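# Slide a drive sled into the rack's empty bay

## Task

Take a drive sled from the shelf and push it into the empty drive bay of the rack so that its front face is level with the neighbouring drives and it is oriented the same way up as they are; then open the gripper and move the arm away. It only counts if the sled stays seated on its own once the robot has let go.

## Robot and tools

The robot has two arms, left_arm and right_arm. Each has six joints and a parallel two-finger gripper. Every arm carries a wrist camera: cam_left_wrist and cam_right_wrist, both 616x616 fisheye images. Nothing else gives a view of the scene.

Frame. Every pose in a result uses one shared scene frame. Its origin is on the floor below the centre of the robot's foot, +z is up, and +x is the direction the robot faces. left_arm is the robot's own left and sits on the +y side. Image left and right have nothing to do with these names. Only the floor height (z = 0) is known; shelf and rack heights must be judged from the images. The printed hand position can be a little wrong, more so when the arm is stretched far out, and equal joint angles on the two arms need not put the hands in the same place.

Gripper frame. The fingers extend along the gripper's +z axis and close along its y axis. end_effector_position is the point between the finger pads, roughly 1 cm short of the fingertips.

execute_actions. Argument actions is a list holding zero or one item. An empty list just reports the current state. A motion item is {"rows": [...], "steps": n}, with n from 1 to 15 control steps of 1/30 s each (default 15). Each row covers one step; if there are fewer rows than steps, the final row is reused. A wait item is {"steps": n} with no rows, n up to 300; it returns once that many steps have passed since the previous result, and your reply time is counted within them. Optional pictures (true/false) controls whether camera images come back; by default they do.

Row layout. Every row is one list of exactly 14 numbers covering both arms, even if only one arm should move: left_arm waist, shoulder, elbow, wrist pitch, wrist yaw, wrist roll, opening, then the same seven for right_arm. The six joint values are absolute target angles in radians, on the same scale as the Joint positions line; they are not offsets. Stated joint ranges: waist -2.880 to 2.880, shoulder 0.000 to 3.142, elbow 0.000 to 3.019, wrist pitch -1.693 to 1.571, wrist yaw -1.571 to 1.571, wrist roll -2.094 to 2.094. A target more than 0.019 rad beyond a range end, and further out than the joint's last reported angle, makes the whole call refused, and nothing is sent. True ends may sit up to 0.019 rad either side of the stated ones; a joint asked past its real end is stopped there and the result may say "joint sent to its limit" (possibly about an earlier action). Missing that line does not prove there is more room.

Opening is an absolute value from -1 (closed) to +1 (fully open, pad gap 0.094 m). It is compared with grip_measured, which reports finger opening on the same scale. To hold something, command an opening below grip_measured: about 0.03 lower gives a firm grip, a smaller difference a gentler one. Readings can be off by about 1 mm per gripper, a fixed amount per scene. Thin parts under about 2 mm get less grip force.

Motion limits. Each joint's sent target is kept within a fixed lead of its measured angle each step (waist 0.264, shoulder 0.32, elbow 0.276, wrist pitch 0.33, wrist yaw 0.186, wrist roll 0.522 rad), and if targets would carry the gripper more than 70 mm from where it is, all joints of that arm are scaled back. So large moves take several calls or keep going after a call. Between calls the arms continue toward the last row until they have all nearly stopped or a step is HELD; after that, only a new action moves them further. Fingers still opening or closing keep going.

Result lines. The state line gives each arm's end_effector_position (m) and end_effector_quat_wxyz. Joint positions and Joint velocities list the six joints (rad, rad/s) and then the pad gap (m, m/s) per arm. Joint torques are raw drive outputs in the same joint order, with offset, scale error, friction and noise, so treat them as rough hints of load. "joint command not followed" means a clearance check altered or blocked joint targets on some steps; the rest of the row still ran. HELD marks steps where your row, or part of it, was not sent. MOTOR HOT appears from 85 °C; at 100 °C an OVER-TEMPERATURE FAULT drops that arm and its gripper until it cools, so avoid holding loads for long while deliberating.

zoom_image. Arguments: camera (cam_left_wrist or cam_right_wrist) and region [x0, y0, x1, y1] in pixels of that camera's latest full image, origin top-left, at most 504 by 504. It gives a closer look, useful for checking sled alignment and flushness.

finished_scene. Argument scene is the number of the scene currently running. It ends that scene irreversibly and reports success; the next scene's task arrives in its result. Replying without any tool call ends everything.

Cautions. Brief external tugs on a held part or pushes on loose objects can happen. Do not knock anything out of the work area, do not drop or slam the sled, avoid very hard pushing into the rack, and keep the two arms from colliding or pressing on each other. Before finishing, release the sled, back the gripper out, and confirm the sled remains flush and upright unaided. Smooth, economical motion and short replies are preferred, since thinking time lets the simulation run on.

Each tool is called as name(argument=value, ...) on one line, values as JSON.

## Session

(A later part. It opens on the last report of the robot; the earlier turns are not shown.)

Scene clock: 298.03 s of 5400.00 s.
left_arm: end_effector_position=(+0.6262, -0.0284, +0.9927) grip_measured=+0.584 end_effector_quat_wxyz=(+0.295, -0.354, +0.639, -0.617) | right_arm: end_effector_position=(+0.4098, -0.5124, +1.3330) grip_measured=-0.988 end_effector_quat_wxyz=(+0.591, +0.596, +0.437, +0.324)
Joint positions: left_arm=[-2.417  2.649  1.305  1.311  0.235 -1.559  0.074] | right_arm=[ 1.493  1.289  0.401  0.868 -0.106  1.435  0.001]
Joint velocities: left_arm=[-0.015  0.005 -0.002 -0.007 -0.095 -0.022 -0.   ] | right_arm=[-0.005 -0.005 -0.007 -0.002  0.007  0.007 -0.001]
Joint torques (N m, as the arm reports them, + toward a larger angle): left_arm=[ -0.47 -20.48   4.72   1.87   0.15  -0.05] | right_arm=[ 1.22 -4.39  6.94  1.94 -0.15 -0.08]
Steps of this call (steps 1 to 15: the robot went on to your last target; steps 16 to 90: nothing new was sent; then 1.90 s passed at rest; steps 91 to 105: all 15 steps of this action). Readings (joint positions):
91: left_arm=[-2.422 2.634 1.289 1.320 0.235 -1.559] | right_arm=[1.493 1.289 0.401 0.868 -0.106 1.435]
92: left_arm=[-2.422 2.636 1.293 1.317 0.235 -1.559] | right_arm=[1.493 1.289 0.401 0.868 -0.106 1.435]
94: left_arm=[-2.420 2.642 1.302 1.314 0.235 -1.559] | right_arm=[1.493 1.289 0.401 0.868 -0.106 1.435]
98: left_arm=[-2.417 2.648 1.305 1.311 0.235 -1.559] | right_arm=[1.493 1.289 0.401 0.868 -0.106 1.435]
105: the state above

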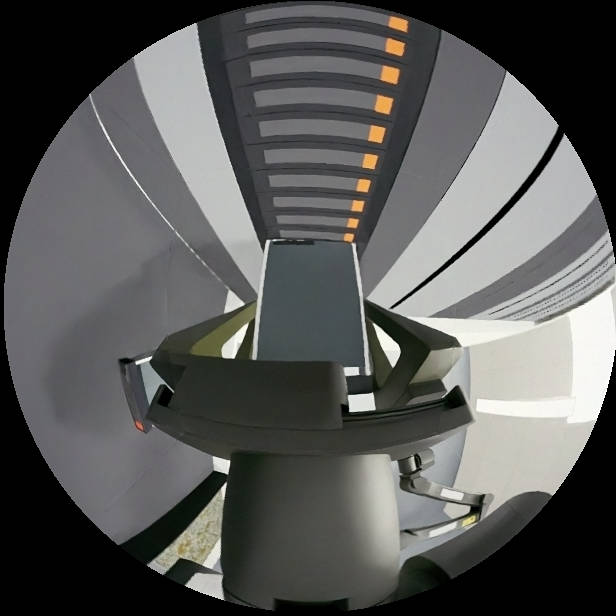

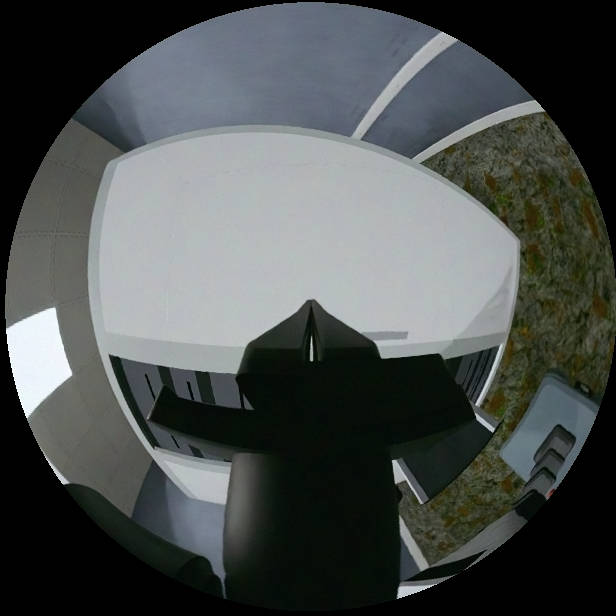

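execute_actions(actions=[{"rows":[[-2.426,2.61,1.335,1.305,0.238,-1.57,0.5,1.5,1.3,0.4,0.87,-0.109,1.435,-1]],"steps":15}])

zoom_image(camera="cam_left_wrist", region=[230,140,390,300])

Scene clock: 303.77 s of 5400.00 s.
left_arm: end_effector_position=(+0.6273, -0.0287, +0.9953) grip_measured=+0.584 end_effector_quat_wxyz=(+0.296, -0.353, +0.638, -0.618) | right_arm: end_effector_position=(+0.4098, -0.5124, +1.3330) grip_measured=-0.988 end_effector_quat_wxyz=(+0.591, +0.596, +0.437, +0.324)
Joint positions: left_arm=[-2.417  2.646  1.305  1.311  0.235 -1.559  0.074] | right_arm=[ 1.493  1.289  0.401  0.868 -0.106  1.435  0.001]
Joint velocities: left_arm=[-0.015  0.005 -0.012 -0.002 -0.037  0.037 -0.   ] | right_arm=[ 0.005  0.005 -0.017 -0.002 -0.007 -0.037  0.   ]
Joint torques (N m, as the arm reports them, + toward a larger angle): left_arm=[ -2.11 -23.2    4.72   1.87   0.15  -0.05] | right_arm=[ 1.06 -4.27  6.89  1.92 -0.13 -0.06]
Steps of this call (steps 1 to 15: the robot went on to your last target; steps 16 to 90: nothing new was sent; then 2.23 s passed at rest; steps 91 to 105: all 15 steps of this action). Readings (joint positions):
91: left_arm=[-2.417 2.649 1.305 1.311 0.235 -1.559] | right_arm=[1.493 1.289 0.401 0.868 -0.106 1.435]
92: left_arm=[-2.417 2.649 1.305 1.311 0.235 -1.559] | right_arm=[1.493 1.289 0.401 0.868 -0.106 1.435]
94: left_arm=[-2.417 2.648 1.305 1.311 0.235 -1.559] | right_arm=[1.493 1.289 0.401 0.868 -0.106 1.435]
98: left_arm=[-2.417 2.647 1.305 1.311 0.235 -1.559] | right_arm=[1.493 1.289 0.401 0.868 -0.106 1.435]
105: the state above

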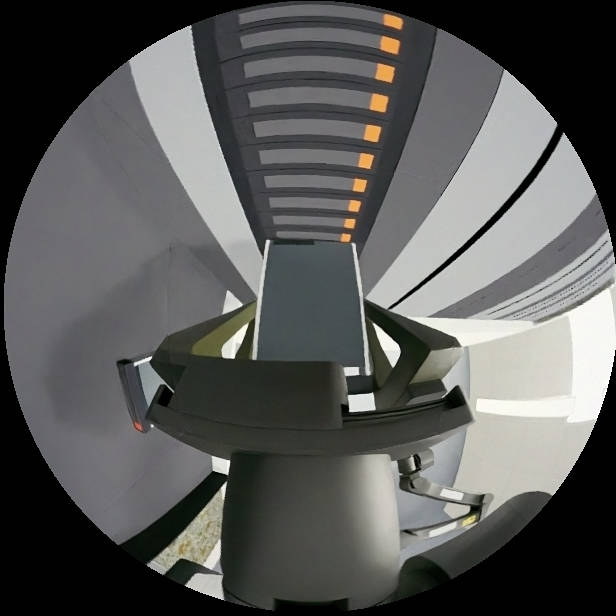

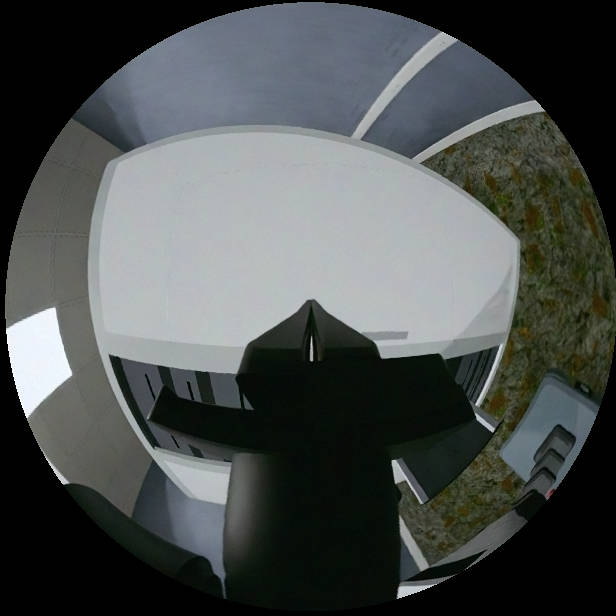

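Region (230, 140, 390, 300) of cam_left_wrist's 616x616 image, scaled by 3.150, with more detail than that image has.

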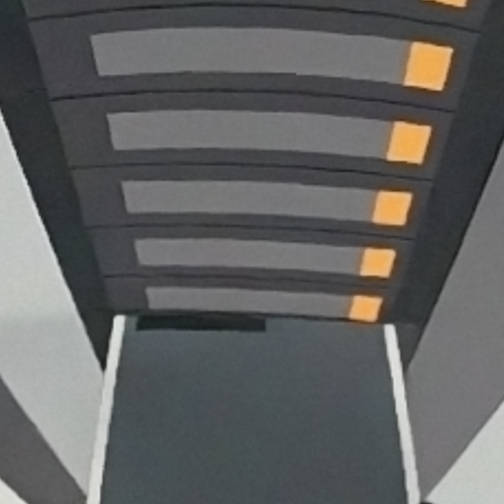

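execute_actions(actions=[{"rows":[[-2.415,2.606,1.36,1.285,0.24,-1.57,0.5,1.5,1.3,0.4,0.87,-0.109,1.435,-1]],"steps":15}])

zoom_image(camera="cam_left_wrist", region=[230,140,390,300])

Scene clock: 309.57 s of 5400.00 s.
left_arm: end_effector_position=(+0.6326, -0.0317, +0.9964) grip_measured=+0.584 end_effector_quat_wxyz=(+0.293, -0.352, +0.639, -0.618) | right_arm: end_effector_position=(+0.4098, -0.5124, +1.3330) grip_measured=-0.988 end_effector_quat_wxyz=(+0.591, +0.596, +0.437, +0.324)
Joint positions: left_arm=[-2.417  2.645  1.321  1.292  0.24  -1.559  0.074] | right_arm=[ 1.493  1.289  0.401  0.868 -0.106  1.435  0.001]
Joint velocities: left_arm=[ 0.005 -0.005 -0.002 -0.007  0.037 -0.007  0.   ] | right_arm=[-0.005 -0.005  0.002 -0.012  0.037  0.022 -0.001]
Joint torques (N m, as the arm reports them, + toward a larger angle): left_arm=[ -0.99 -23.66   5.39   1.84   0.    -0.04] | right_arm=[ 1.07 -4.51  6.93  1.9  -0.13 -0.07]
Steps of this call (steps 1 to 15: the robot went on to your last target; steps 16 to 90: nothing new was sent; then 2.30 s passed at rest; steps 91 to 105: all 15 steps of this action). Readings (joint positions):
91: left_arm=[-2.417 2.646 1.307 1.307 0.236 -1.559] | right_arm=[1.493 1.289 0.401 0.868 -0.106 1.435]
92: left_arm=[-2.417 2.646 1.311 1.301 0.236 -1.559] | right_arm=[1.493 1.289 0.401 0.868 -0.106 1.435]
94: left_arm=[-2.417 2.645 1.320 1.294 0.237 -1.559] | right_arm=[1.493 1.289 0.401 0.868 -0.106 1.435]
98: left_arm=[-2.417 2.645 1.321 1.292 0.240 -1.559] | right_arm=[1.493 1.289 0.401 0.868 -0.106 1.435]
105: the state above

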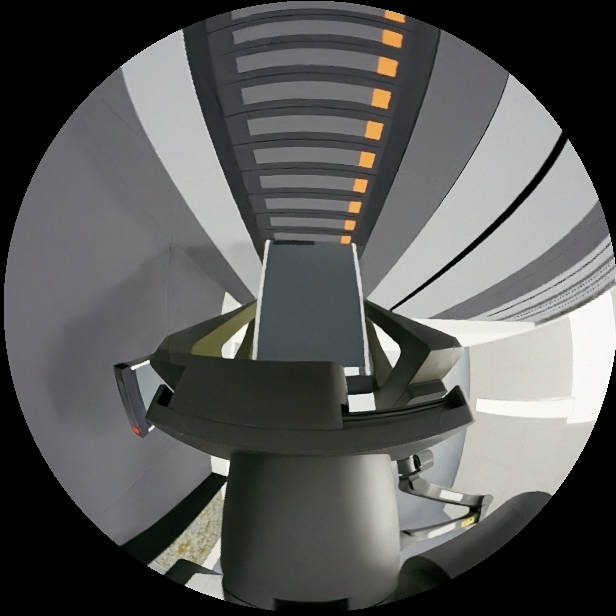

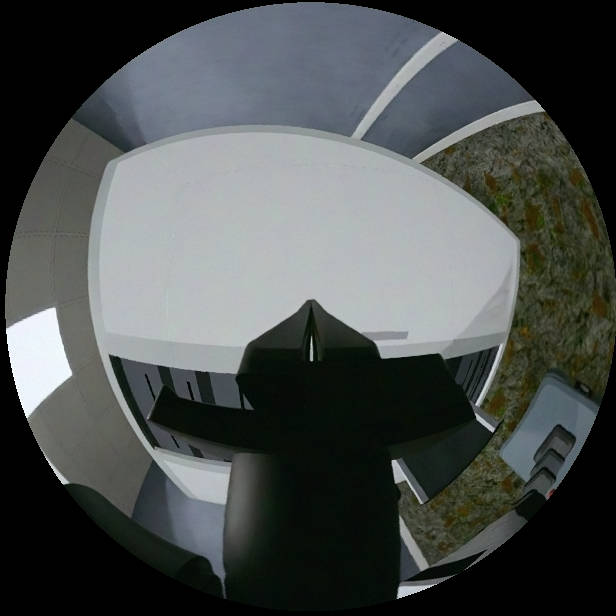

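Region (230, 140, 390, 300) of cam_left_wrist's 616x616 image, scaled by 3.150, with more detail than that image has.

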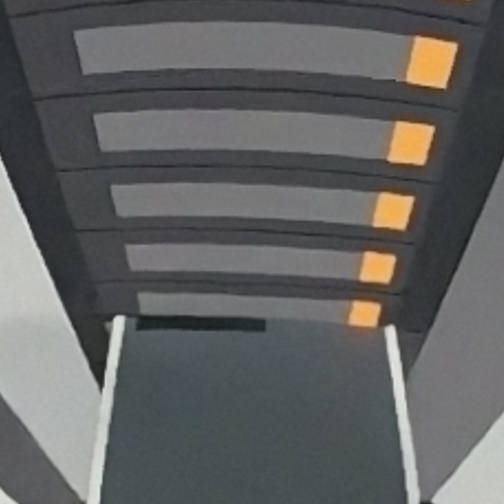

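execute_actions(actions=[{"rows":[[-2.417,2.606,1.285,1.30,0.236,-1.57,0.5,1.5,1.3,0.4,0.87,-0.109,1.435,-1],[-2.417,2.606,1.285,1.30,0.236,-1.57,0.5,1.5,1.3,0.4,0.87,-0.109,1.435,-1],[-2.417,2.606,1.285,1.30,0.236,-1.57,0.5,1.5,1.3,0.4,0.87,-0.109,1.435,-1],[-2.417,2.606,1.285,1.30,0.236,-1.57,0.5,1.5,1.3,0.4,0.87,-0.109,1.435,-1],[-2.436,2.606,1.285,1.30,0.232,-1.57,0.5,1.5,1.3,0.4,0.87,-0.109,1.435,-1]],"steps":15}])

zoom_image(camera="cam_left_wrist", region=[230,140,390,300])

Scene clock: 321.43 s of 5400.00 s.
left_arm: end_effector_position=(+0.6180, -0.0331, +0.9906) grip_measured=+0.584 end_effector_quat_wxyz=(+0.285, -0.356, +0.648, -0.611) | right_arm: end_effector_position=(+0.4098, -0.5124, +1.3330) grip_measured=-0.988 end_effector_quat_wxyz=(+0.591, +0.596, +0.437, +0.324)
Joint positions: left_arm=[-2.427  2.636  1.283  1.292  0.235 -1.559  0.074] | right_arm=[ 1.493  1.289  0.401  0.868 -0.106  1.435  0.001]
Joint velocities: left_arm=[-0.005 -0.005  0.007  0.007 -0.037 -0.051 -0.   ] | right_arm=[ 0.005 -0.005  0.002  0.012 -0.007 -0.007 -0.   ]
Joint torques (N m, as the arm reports them, + toward a larger angle): left_arm=[ -2.16 -22.93   2.88   2.46  -0.13  -0.05] | right_arm=[ 1.13 -4.11  6.87  1.92 -0.14 -0.08]
Steps of this call (steps 1 to 15: the robot went on to your last target; steps 16 to 90: nothing new was sent; then 8.37 s passed at rest; steps 91 to 105: all 15 steps of this action). Readings (joint positions):
91: left_arm=[-2.417 2.644 1.316 1.292 0.240 -1.559] | right_arm=[1.493 1.289 0.401 0.868 -0.106 1.435]
92: left_arm=[-2.417 2.640 1.307 1.292 0.239 -1.559] | right_arm=[1.493 1.289 0.401 0.868 -0.106 1.435]
94: left_arm=[-2.417 2.636 1.291 1.292 0.239 -1.559] | right_arm=[1.493 1.289 0.401 0.868 -0.106 1.435]
98: left_arm=[-2.420 2.636 1.283 1.292 0.235 -1.559] | right_arm=[1.493 1.289 0.401 0.868 -0.106 1.435]
105: the state above

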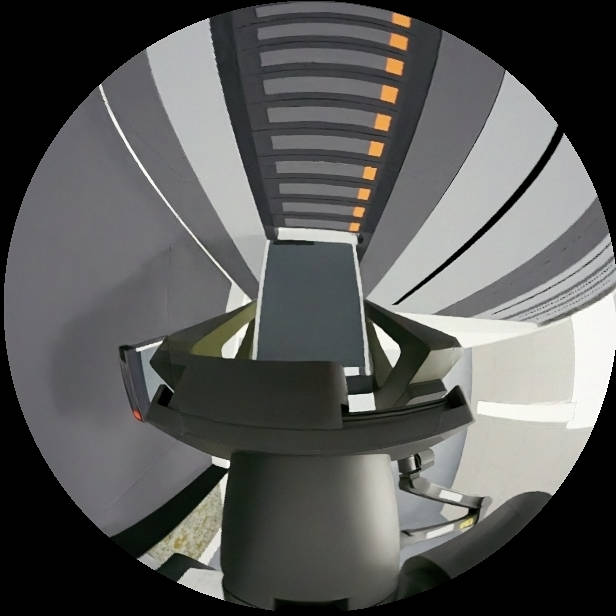

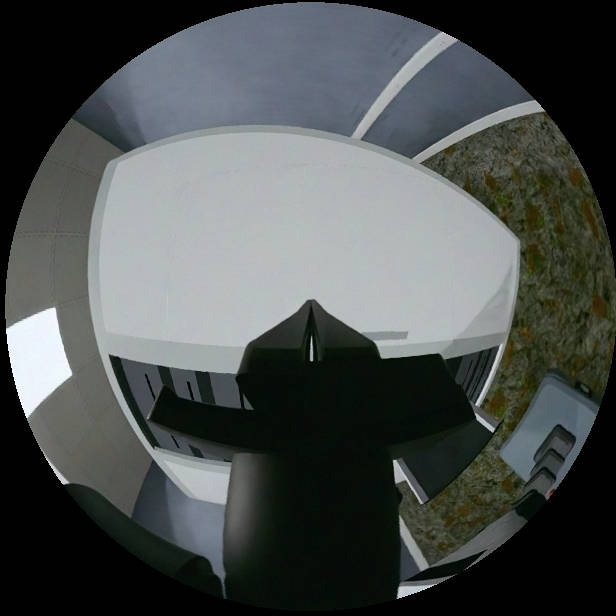

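Region (230, 140, 390, 300) of cam_left_wrist's 616x616 image, scaled by 3.150, with more detail than that image has.

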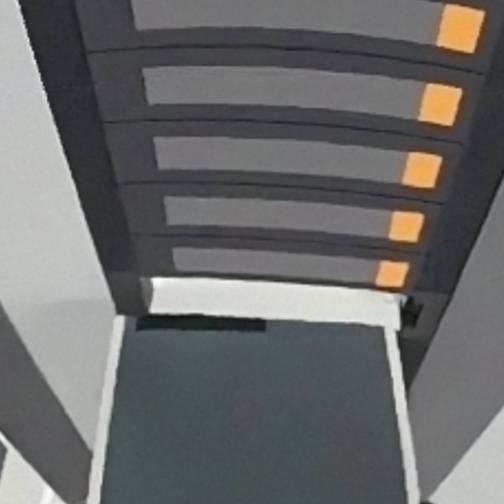

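execute_actions(actions=[{"rows":[[-2.43,2.641,1.34,1.30,0.236,-1.57,0.5,1.5,1.3,0.4,0.87,-0.109,1.435,-1]],"steps":15}])

zoom_image(camera="cam_left_wrist", region=[230,140,390,300])

Scene clock: 327.63 s of 5400.00 s.
left_arm: end_effector_position=(+0.6265, -0.0364, +0.9947) grip_measured=+0.584 end_effector_quat_wxyz=(+0.290, -0.352, +0.642, -0.616) | right_arm: end_effector_position=(+0.4098, -0.5124, +1.3330) grip_measured=-0.988 end_effector_quat_wxyz=(+0.591, +0.596, +0.437, +0.324)
Joint positions: left_arm=[-2.427  2.643  1.31   1.292  0.235 -1.559  0.074] | right_arm=[ 1.493  1.289  0.401  0.868 -0.106  1.435  0.001]
Joint velocities: left_arm=[-0.015 -0.015 -0.012 -0.007 -0.037 -0.022 -0.   ] | right_arm=[ 0.005 -0.005  0.012 -0.012 -0.081 -0.051  0.001]
Joint torques (N m, as the arm reports them, + toward a larger angle): left_arm=[ -1.58 -20.42   4.74   2.49   0.07  -0.05] | right_arm=[ 1.07 -4.44  6.87  1.99 -0.11 -0.08]
Steps of this call (steps 1 to 15: the robot went on to your last target; steps 16 to 90: nothing new was sent; then 2.70 s passed at rest; steps 91 to 105: all 15 steps of this action). Readings (joint positions):
91: left_arm=[-2.427 2.637 1.285 1.292 0.235 -1.559] | right_arm=[1.493 1.289 0.401 0.868 -0.106 1.435]
92: left_arm=[-2.427 2.639 1.291 1.292 0.235 -1.559] | right_arm=[1.493 1.289 0.401 0.868 -0.106 1.435]
94: left_arm=[-2.427 2.643 1.302 1.292 0.235 -1.559] | right_arm=[1.493 1.289 0.401 0.868 -0.106 1.435]
98: left_arm=[-2.427 2.643 1.310 1.292 0.235 -1.559] | right_arm=[1.493 1.289 0.401 0.868 -0.106 1.435]
105: the state above

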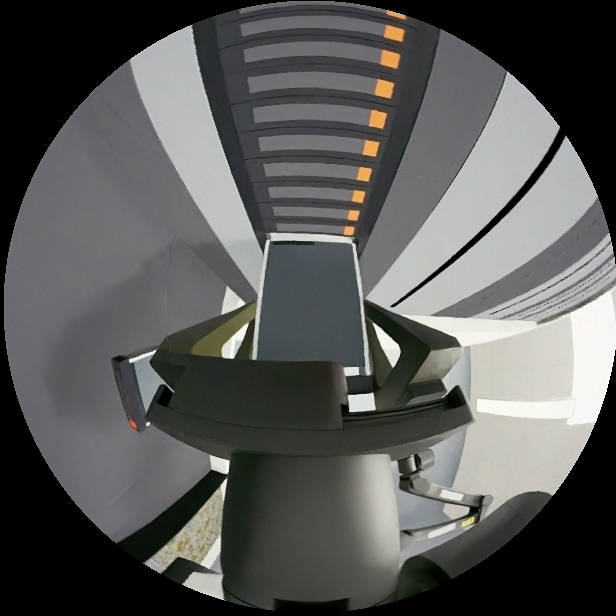

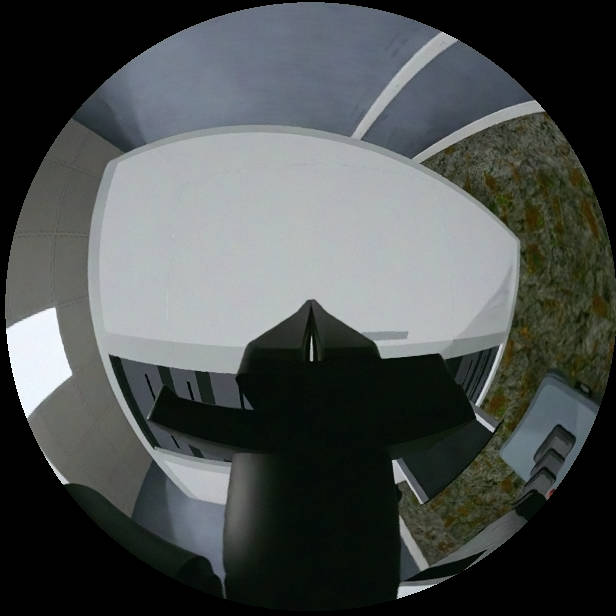

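Region (230, 140, 390, 300) of cam_left_wrist's 616x616 image, scaled by 3.150, with more detail than that image has.

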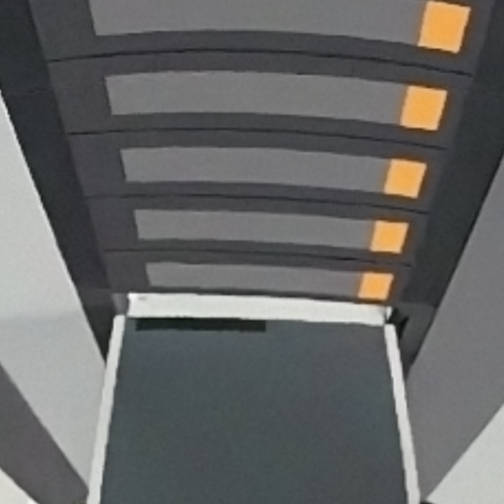

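execute_actions(actions=[{"rows":[[-2.416,2.61,1.36,1.285,0.24,-1.57,0.5,1.5,1.3,0.4,0.87,-0.109,1.435,-1]],"steps":15}])

zoom_image(camera="cam_left_wrist", region=[230,140,390,300])

Scene clock: 335.63 s of 5400.00 s.
left_arm: end_effector_position=(+0.6327, -0.0387, +0.9998) grip_measured=+0.584 end_effector_quat_wxyz=(+0.293, -0.348, +0.638, -0.621) | right_arm: end_effector_position=(+0.4098, -0.5124, +1.3330) grip_measured=-0.988 end_effector_quat_wxyz=(+0.591, +0.596, +0.437, +0.324)
Joint positions: left_arm=[-2.426  2.643  1.328  1.291  0.238 -1.559  0.074] | right_arm=[ 1.493  1.289  0.401  0.868 -0.106  1.435  0.001]
Joint velocities: left_arm=[ 0.005  0.005 -0.012 -0.007 -0.081 -0.007 -0.   ] | right_arm=[-0.005 -0.005  0.002  0.032 -0.095  0.007  0.001]
Joint torques (N m, as the arm reports them, + toward a larger angle): left_arm=[ -0.12 -23.46   5.12   1.85   0.09  -0.05] | right_arm=[ 1.14 -4.42  6.94  1.91 -0.13 -0.07]
Steps of this call (steps 1 to 15: the robot went on to your last target; steps 16 to 90: nothing new was sent; then 4.50 s passed at rest; steps 91 to 105: all 15 steps of this action). Readings (joint positions):
91: left_arm=[-2.427 2.643 1.312 1.292 0.236 -1.559] | right_arm=[1.493 1.289 0.401 0.868 -0.106 1.435]
92: left_arm=[-2.427 2.643 1.315 1.291 0.236 -1.559] | right_arm=[1.493 1.289 0.401 0.868 -0.106 1.435]
94: left_arm=[-2.427 2.643 1.321 1.291 0.236 -1.559] | right_arm=[1.493 1.289 0.401 0.868 -0.106 1.435]
98: left_arm=[-2.426 2.643 1.328 1.291 0.238 -1.559] | right_arm=[1.493 1.289 0.401 0.868 -0.106 1.435]
105: the state above

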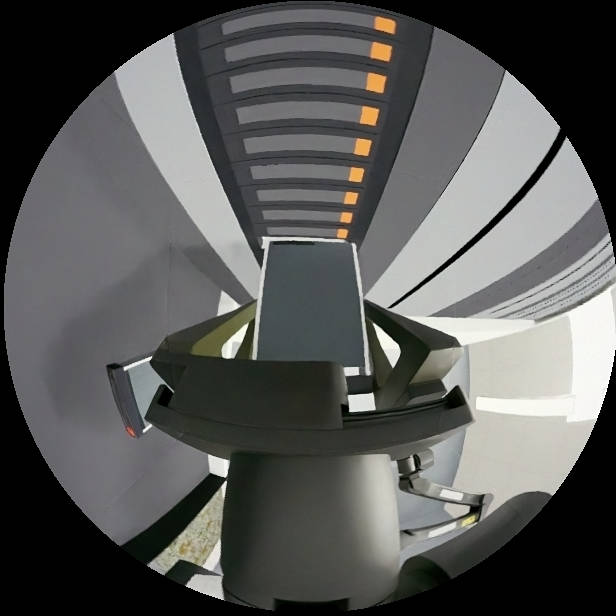

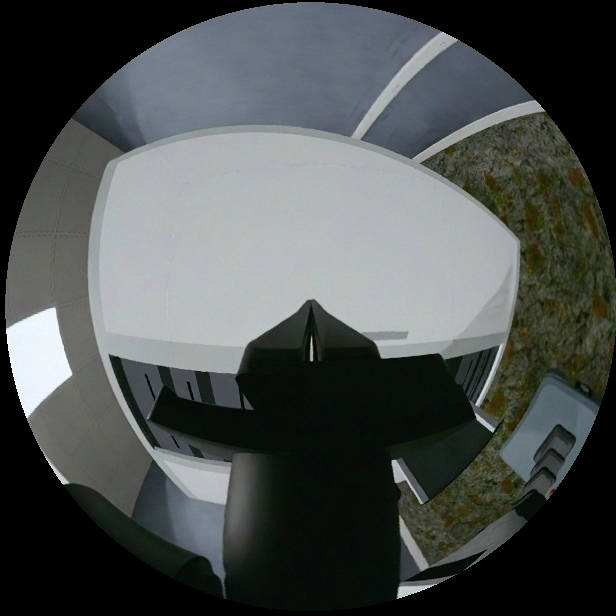

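Region (230, 140, 390, 300) of cam_left_wrist's 616x616 image, scaled by 3.150, with more detail than that image has.

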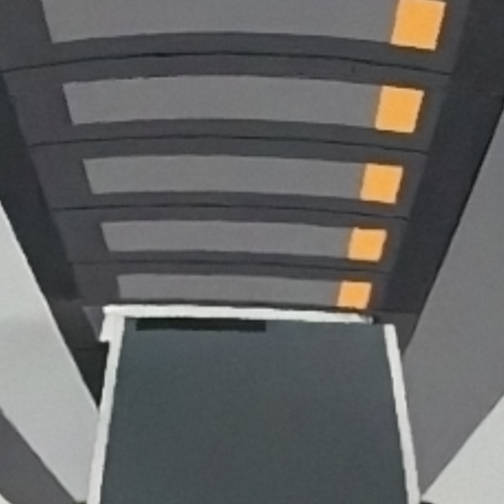

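execute_actions(actions=[{"rows":[[-2.42,2.62,1.35,1.268,0.24,-1.57,0.5,1.5,1.3,0.4,0.87,-0.109,1.435,-1]],"steps":15}])

zoom_image(camera="cam_left_wrist", region=[230,140,390,300])

Scene clock: 341.40 s of 5400.00 s.
left_arm: end_effector_position=(+0.6323, -0.0388, +0.9959) grip_measured=+0.584 end_effector_quat_wxyz=(+0.289, -0.351, +0.643, -0.617) | right_arm: end_effector_position=(+0.4098, -0.5124, +1.3330) grip_measured=-0.988 end_effector_quat_wxyz=(+0.591, +0.596, +0.437, +0.324)
Joint positions: left_arm=[-2.426  2.643  1.328  1.275  0.238 -1.559  0.074] | right_arm=[ 1.493  1.289  0.401  0.868 -0.106  1.435  0.001]
Joint velocities: left_arm=[-0.005 -0.024  0.007  0.002 -0.007 -0.007 -0.001] | right_arm=[-0.015 -0.005 -0.007 -0.032 -0.007 -0.037  0.   ]
Joint torques (N m, as the arm reports them, + toward a larger angle): left_arm=[ -0.6  -22.24   4.33   1.86   0.09  -0.05] | right_arm=[ 1.18 -4.3   6.95  1.97 -0.12 -0.08]
Steps of this call (steps 1 to 15: the robot went on to your last target; steps 16 to 90: nothing new was sent; then 2.27 s passed at rest; steps 91 to 105: all 15 steps of this action). Readings (joint positions):
91: left_arm=[-2.426 2.643 1.328 1.288 0.238 -1.559] | right_arm=[1.493 1.289 0.401 0.868 -0.106 1.435]
92: left_arm=[-2.426 2.643 1.328 1.283 0.238 -1.559] | right_arm=[1.493 1.289 0.401 0.868 -0.106 1.435]
94: left_arm=[-2.426 2.643 1.328 1.277 0.238 -1.559] | right_arm=[1.493 1.289 0.401 0.868 -0.106 1.435]
98: left_arm=[-2.426 2.643 1.328 1.275 0.238 -1.559] | right_arm=[1.493 1.289 0.401 0.868 -0.106 1.435]
105: the state above

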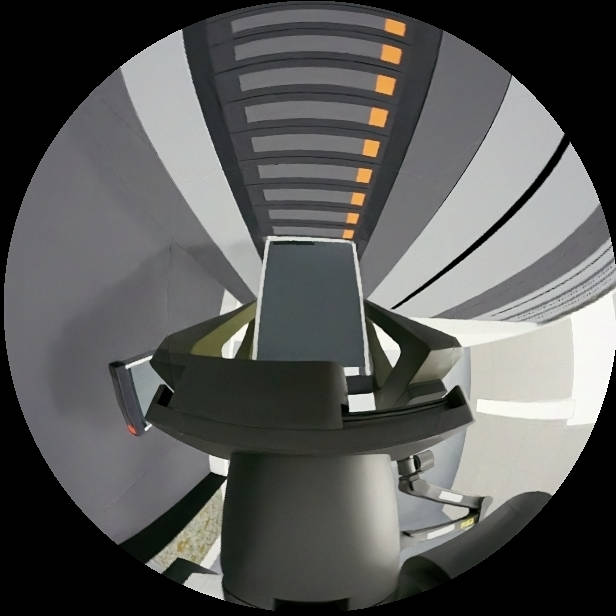

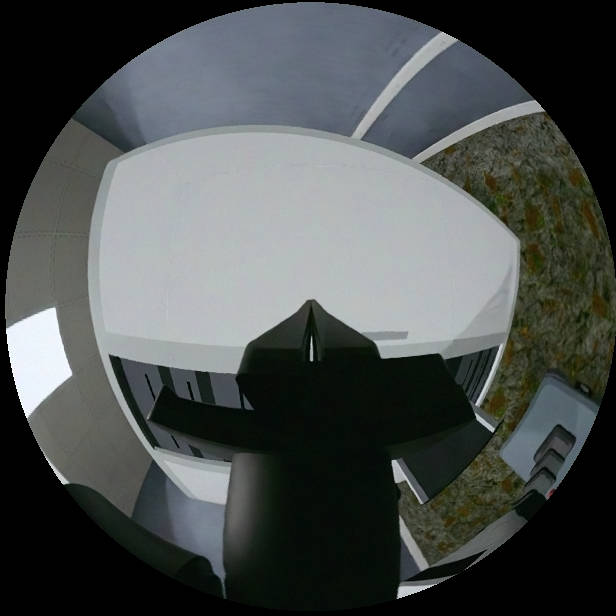

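Region (230, 140, 390, 300) of cam_left_wrist's 616x616 image, scaled by 3.150, with more detail than that image has.

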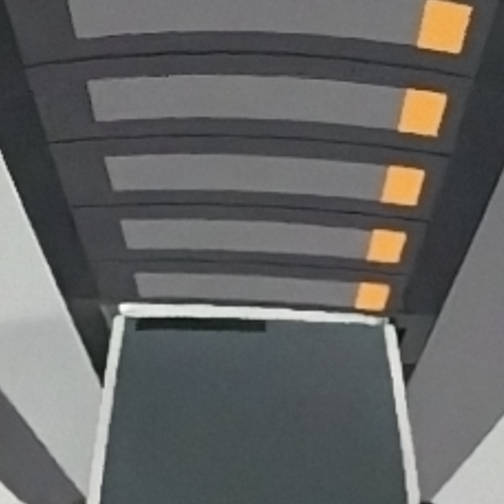

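Aligned now. Advancing.

execute_actions(actions=[{"rows":[[-2.412,2.62,1.385,1.25,0.244,-1.57,0.5,1.5,1.3,0.4,0.87,-0.109,1.435,-1]],"steps":15}])

zoom_image(camera="cam_left_wrist", region=[230,140,390,300])

Scene clock: 344.73 s of 5400.00 s.
left_arm: end_effector_position=(+0.6339, -0.0401, +0.9951) grip_measured=+0.584 end_effector_quat_wxyz=(+0.285, -0.350, +0.645, -0.617) | right_arm: end_effector_position=(+0.4098, -0.5124, +1.3330) grip_measured=-0.988 end_effector_quat_wxyz=(+0.591, +0.596, +0.437, +0.324)
Joint positions: left_arm=[-2.425  2.643  1.334  1.262  0.247 -1.559  0.074] | right_arm=[ 1.493  1.289  0.401  0.868 -0.106  1.435  0.001]
Joint velocities: left_arm=[-0.005  0.005  0.012  0.017  0.022  0.037  0.   ] | right_arm=[-0.005  0.005  0.002  0.007 -0.037 -0.007 -0.   ]
Joint torques (N m, as the arm reports them, + toward a larger angle): left_arm=[  0.03 -22.59   6.37   1.58  -0.13  -0.05] | right_arm=[ 0.95 -4.32  6.98  1.94 -0.13 -0.08]
Steps of this call (steps 1 to 15: the robot went on to your last target; steps 16 to 85: nothing new was sent; steps 86 to 100: all 15 steps of this action). Readings (joint positions):
86: left_arm=[-2.426 2.643 1.330 1.271 0.240 -1.559] | right_arm=[1.493 1.289 0.401 0.868 -0.106 1.435]
87: left_arm=[-2.426 2.643 1.334 1.265 0.242 -1.559] | right_arm=[1.493 1.289 0.401 0.868 -0.106 1.435]
89: left_arm=[-2.425 2.643 1.334 1.264 0.246 -1.559] | right_arm=[1.493 1.289 0.401 0.868 -0.106 1.435]
93: left_arm=[-2.425 2.643 1.334 1.262 0.247 -1.559] | right_arm=[1.493 1.289 0.401 0.868 -0.106 1.435]
100: the state above

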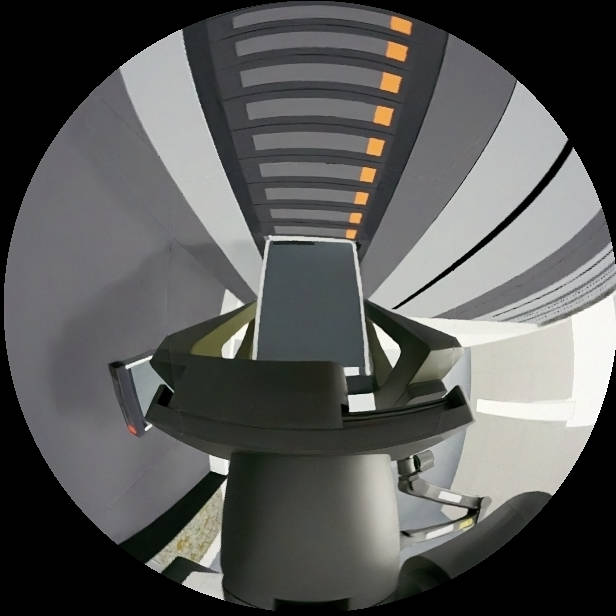

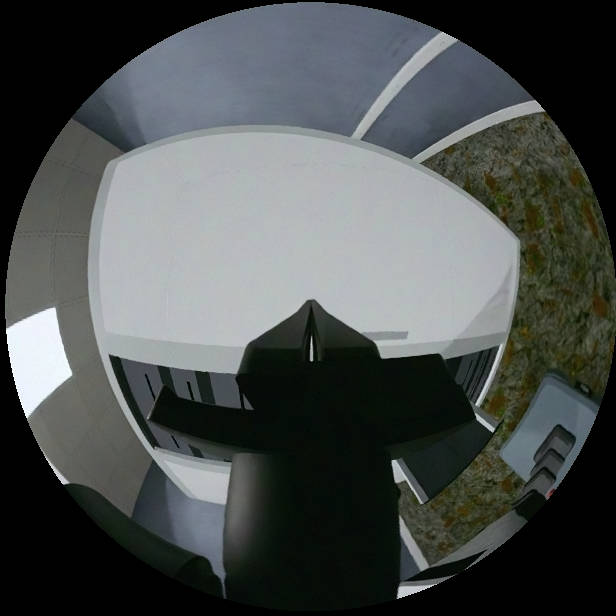

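Region (230, 140, 390, 300) of cam_left_wrist's 616x616 image, scaled by 3.150, with more detail than that image has.

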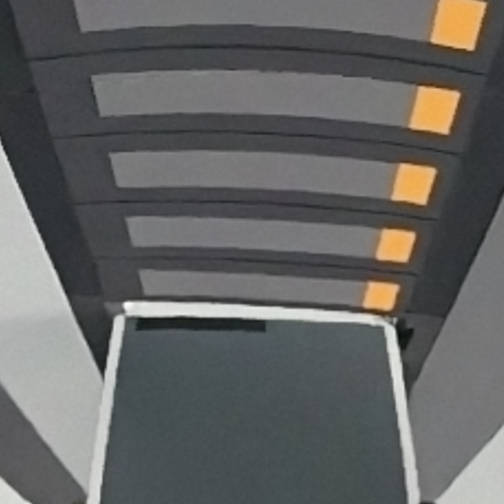

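execute_actions(actions=[{"rows":[[-2.425,2.62,1.305,1.30,0.24,-1.57,0.5,1.5,1.3,0.4,0.87,-0.109,1.435,-1],[-2.425,2.62,1.305,1.30,0.24,-1.57,0.5,1.5,1.3,0.4,0.87,-0.109,1.435,-1],[-2.425,2.62,1.305,1.30,0.24,-1.57,0.5,1.5,1.3,0.4,0.87,-0.109,1.435,-1],[-2.425,2.62,1.305,1.30,0.24,-1.57,0.5,1.5,1.3,0.4,0.87,-0.109,1.435,-1],[-2.41,2.62,1.305,1.30,0.24,-1.57,0.5,1.5,1.3,0.4,0.87,-0.109,1.435,-1]],"steps":15}])

zoom_image(camera="cam_left_wrist", region=[230,140,390,300])

Scene clock: 353.33 s of 5400.00 s.
left_arm: end_effector_position=(+0.6252, -0.0309, +0.9881) grip_measured=+0.584 end_effector_quat_wxyz=(+0.283, -0.358, +0.649, -0.609) | right_arm: end_effector_position=(+0.4098, -0.5124, +1.3330) grip_measured=-0.988 end_effector_quat_wxyz=(+0.591, +0.596, +0.437, +0.324)
Joint positions: left_arm=[-2.418  2.641  1.302  1.271  0.243 -1.559  0.074] | right_arm=[ 1.493  1.289  0.401  0.868 -0.106  1.435  0.001]
Joint velocities: left_arm=[ 0.005 -0.015  0.002 -0.007  0.022  0.037 -0.   ] | right_arm=[-0.015 -0.005 -0.027  0.002  0.051  0.037 -0.001]
Joint torques (N m, as the arm reports them, + toward a larger angle): left_arm=[ -1.19 -21.98   2.96   3.43  -0.12  -0.04] | right_arm=[ 1.09 -4.43  6.91  1.9  -0.15 -0.07]
Steps of this call (steps 1 to 15: the robot went on to your last target; steps 16 to 90: nothing new was sent; then 5.10 s passed at rest; steps 91 to 105: all 15 steps of this action). Readings (joint positions):
91: left_arm=[-2.425 2.643 1.329 1.265 0.247 -1.559] | right_arm=[1.493 1.289 0.401 0.868 -0.106 1.435]
92: left_arm=[-2.425 2.641 1.321 1.269 0.244 -1.559] | right_arm=[1.493 1.289 0.401 0.868 -0.106 1.435]
94: left_arm=[-2.425 2.641 1.310 1.271 0.243 -1.559] | right_arm=[1.493 1.289 0.401 0.868 -0.106 1.435]
98: left_arm=[-2.423 2.641 1.302 1.271 0.243 -1.559] | right_arm=[1.493 1.289 0.401 0.868 -0.106 1.435]
105: the state above

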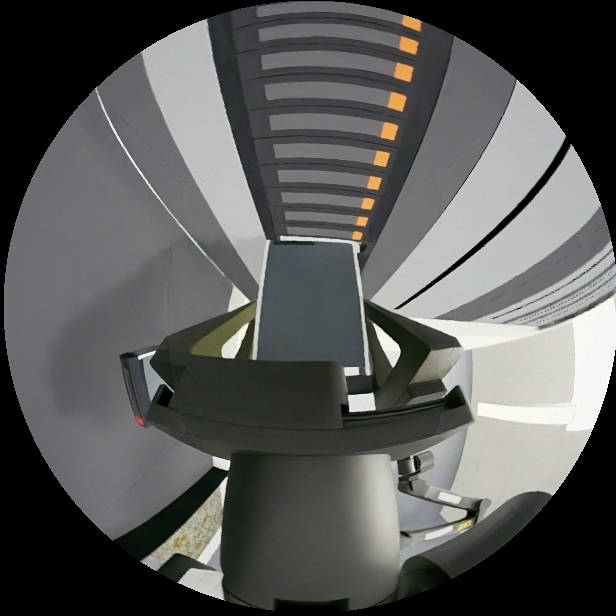

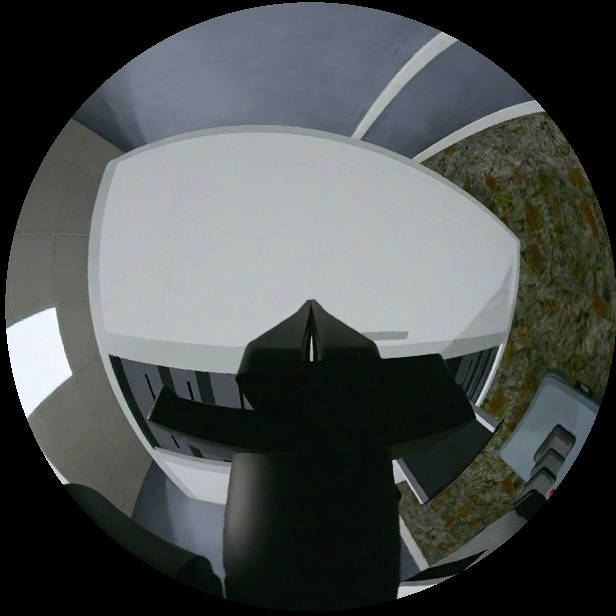

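Region (230, 140, 390, 300) of cam_left_wrist's 616x616 image, scaled by 3.150, with more detail than that image has.

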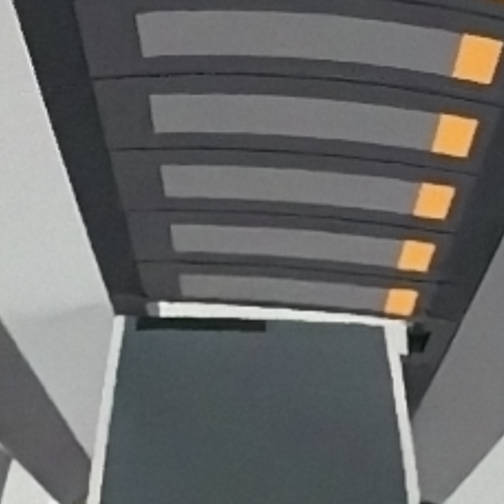

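execute_actions(actions=[{"rows":[[-2.427,2.62,1.305,1.30,0.24,-1.57,0.5,1.5,1.3,0.4,0.87,-0.109,1.435,-1],[-2.427,2.62,1.305,1.30,0.24,-1.57,0.5,1.5,1.3,0.4,0.87,-0.109,1.435,-1],[-2.427,2.62,1.305,1.30,0.24,-1.57,0.5,1.5,1.3,0.4,0.87,-0.109,1.435,-1],[-2.427,2.62,1.305,1.30,0.24,-1.57,0.5,1.5,1.3,0.4,0.87,-0.109,1.435,-1],[-2.427,2.62,1.305,1.30,0.24,-1.57,0.5,1.5,1.3,0.4,0.87,-0.109,1.435,-1],[-2.427,2.62,1.305,1.30,0.24,-1.57,0.5,1.5,1.3,0.4,0.87,-0.109,1.435,-1],[-2.424,2.62,1.37,1.285,0.24,-1.57,0.5,1.5,1.3,0.4,0.87,-0.109,1.435,-1]],"steps":15}])

zoom_image(camera="cam_left_wrist", region=[230,140,390,300])

Scene clock: 363.33 s of 5400.00 s.
left_arm: end_effector_position=(+0.6352, -0.0365, +0.9969) grip_measured=+0.584 end_effector_quat_wxyz=(+0.289, -0.351, +0.642, -0.617) | right_arm: end_effector_position=(+0.4098, -0.5124, +1.3330) grip_measured=-0.988 end_effector_quat_wxyz=(+0.591, +0.596, +0.437, +0.324)
Joint positions: left_arm=[-2.42   2.642  1.331  1.271  0.244 -1.56   0.074] | right_arm=[ 1.493  1.289  0.401  0.868 -0.106  1.435  0.001]
Joint velocities: left_arm=[-0.015 -0.005 -0.017  0.017 -0.022 -0.066  0.001] | right_arm=[ 0.005  0.005 -0.007 -0.022  0.066 -0.022  0.   ]
Joint torques (N m, as the arm reports them, + toward a larger angle): left_arm=[ -1.41 -22.49   5.47   2.79  -0.18  -0.01] | right_arm=[ 1.05 -4.27  6.88  1.94 -0.12 -0.07]
Steps of this call (steps 1 to 15: the robot went on to your last target; steps 16 to 90: nothing new was sent; then 6.50 s passed at rest; steps 91 to 105: all 15 steps of this action). Readings (joint positions):
91: left_arm=[-2.418 2.641 1.302 1.271 0.243 -1.559] | right_arm=[1.493 1.289 0.401 0.868 -0.106 1.435]
92: left_arm=[-2.418 2.641 1.302 1.271 0.243 -1.559] | right_arm=[1.493 1.289 0.401 0.868 -0.106 1.435]
94: left_arm=[-2.418 2.641 1.302 1.271 0.243 -1.559] | right_arm=[1.493 1.289 0.401 0.868 -0.106 1.435]
98: left_arm=[-2.418 2.642 1.312 1.271 0.243 -1.559] | right_arm=[1.493 1.289 0.401 0.868 -0.106 1.435]
105: the state above

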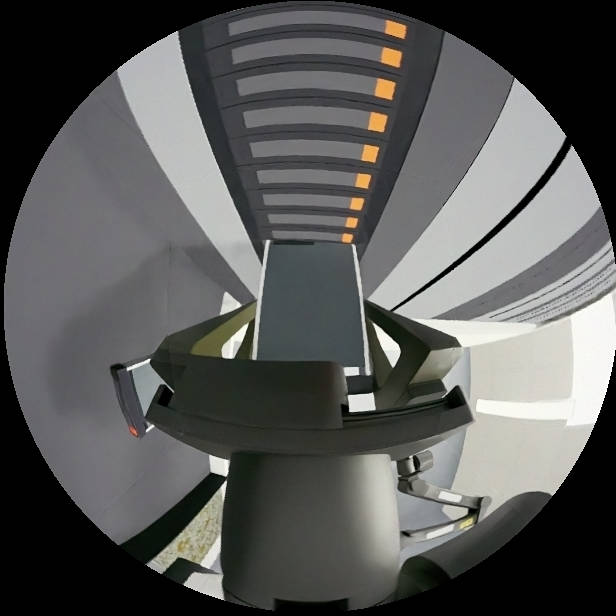

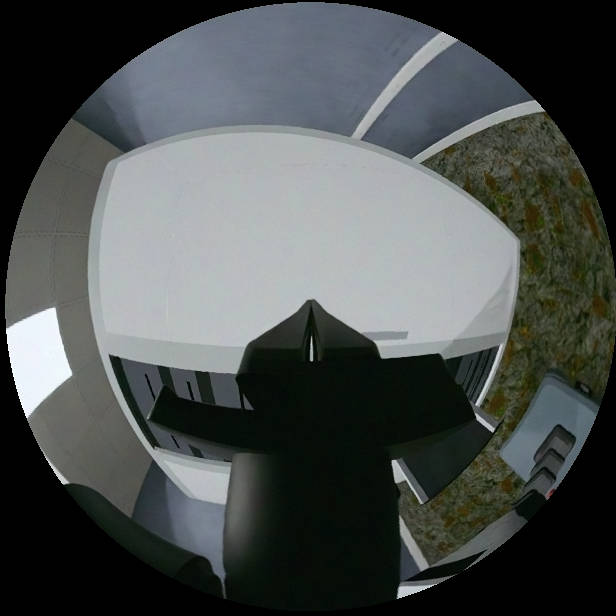

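Region (230, 140, 390, 300) of cam_left_wrist's 616x616 image, scaled by 3.150, with more detail than that image has.

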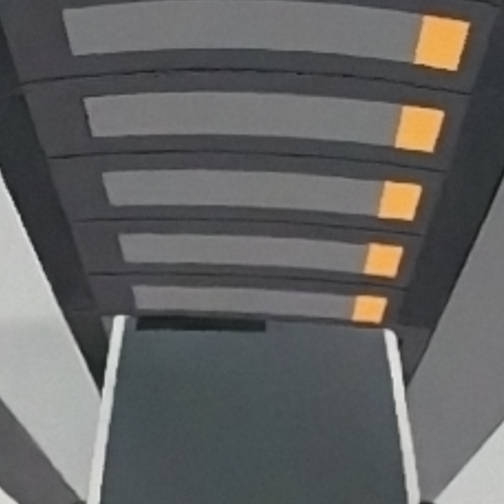

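Possibly entering (x reached 0.635). Continuing forward.

execute_actions(actions=[{"rows":[[-2.42,2.62,1.39,1.25,0.246,-1.57,0.5,1.5,1.3,0.4,0.87,-0.109,1.435,-1]],"steps":15}])

zoom_image(camera="cam_left_wrist", region=[230,140,390,300])

Scene clock: 367.43 s of 5400.00 s.
left_arm: end_effector_position=(+0.6400, -0.0390, +0.9972) grip_measured=+0.584 end_effector_quat_wxyz=(+0.287, -0.352, +0.643, -0.617) | right_arm: end_effector_position=(+0.4098, -0.5124, +1.3330) grip_measured=-0.988 end_effector_quat_wxyz=(+0.591, +0.596, +0.437, +0.324)
Joint positions: left_arm=[-2.421  2.642  1.346  1.252  0.246 -1.561  0.074] | right_arm=[ 1.493  1.289  0.401  0.868 -0.106  1.435  0.001]
Joint velocities: left_arm=[ 0.005 -0.005  0.002 -0.012 -0.037 -0.007 -0.   ] | right_arm=[ 0.005  0.005 -0.012 -0.012 -0.007  0.007  0.   ]
Joint torques (N m, as the arm reports them, + toward a larger angle): left_arm=[ -1.28 -22.54   5.91   2.05   0.03  -0.03] | right_arm=[ 1.07 -4.4   6.87  1.99 -0.12 -0.07]
Steps of this call (steps 1 to 15: the robot went on to your last target; steps 16 to 90: nothing new was sent; then 0.60 s passed at rest; steps 91 to 105: all 15 steps of this action). Readings (joint positions):
91: left_arm=[-2.421 2.642 1.333 1.268 0.245 -1.561] | right_arm=[1.493 1.289 0.401 0.868 -0.106 1.435]
92: left_arm=[-2.421 2.642 1.337 1.262 0.245 -1.561] | right_arm=[1.493 1.289 0.401 0.868 -0.106 1.435]
94: left_arm=[-2.421 2.642 1.345 1.255 0.246 -1.561] | right_arm=[1.493 1.289 0.401 0.868 -0.106 1.435]
98: left_arm=[-2.421 2.642 1.346 1.252 0.246 -1.561] | right_arm=[1.493 1.289 0.401 0.868 -0.106 1.435]
105: the state above

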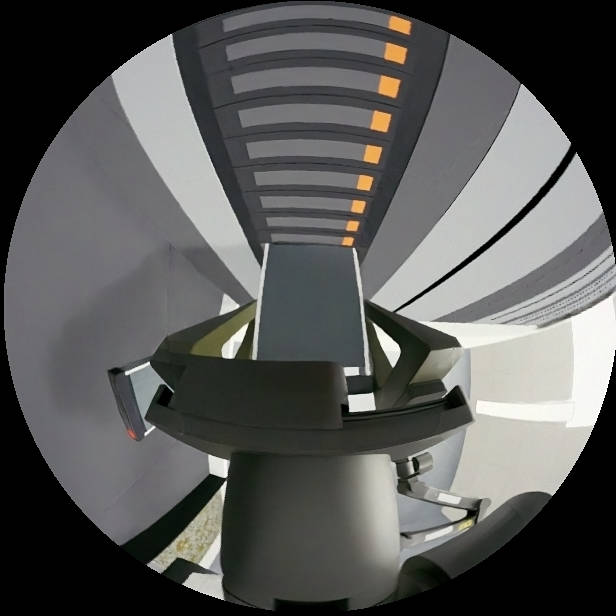

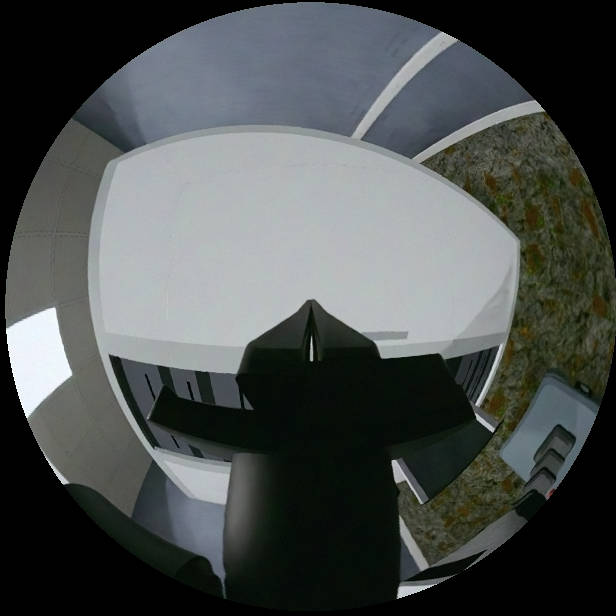

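Region (230, 140, 390, 300) of cam_left_wrist's 616x616 image, scaled by 3.150, with more detail than that image has.

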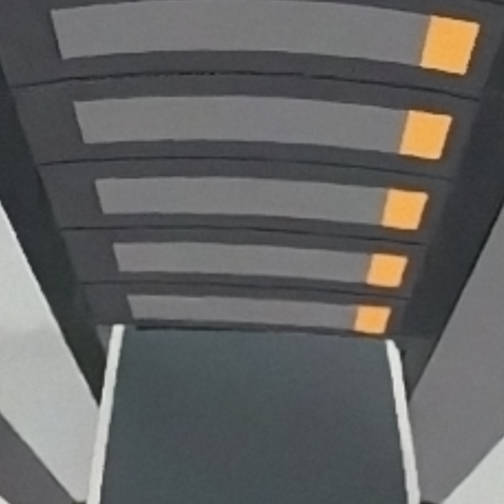

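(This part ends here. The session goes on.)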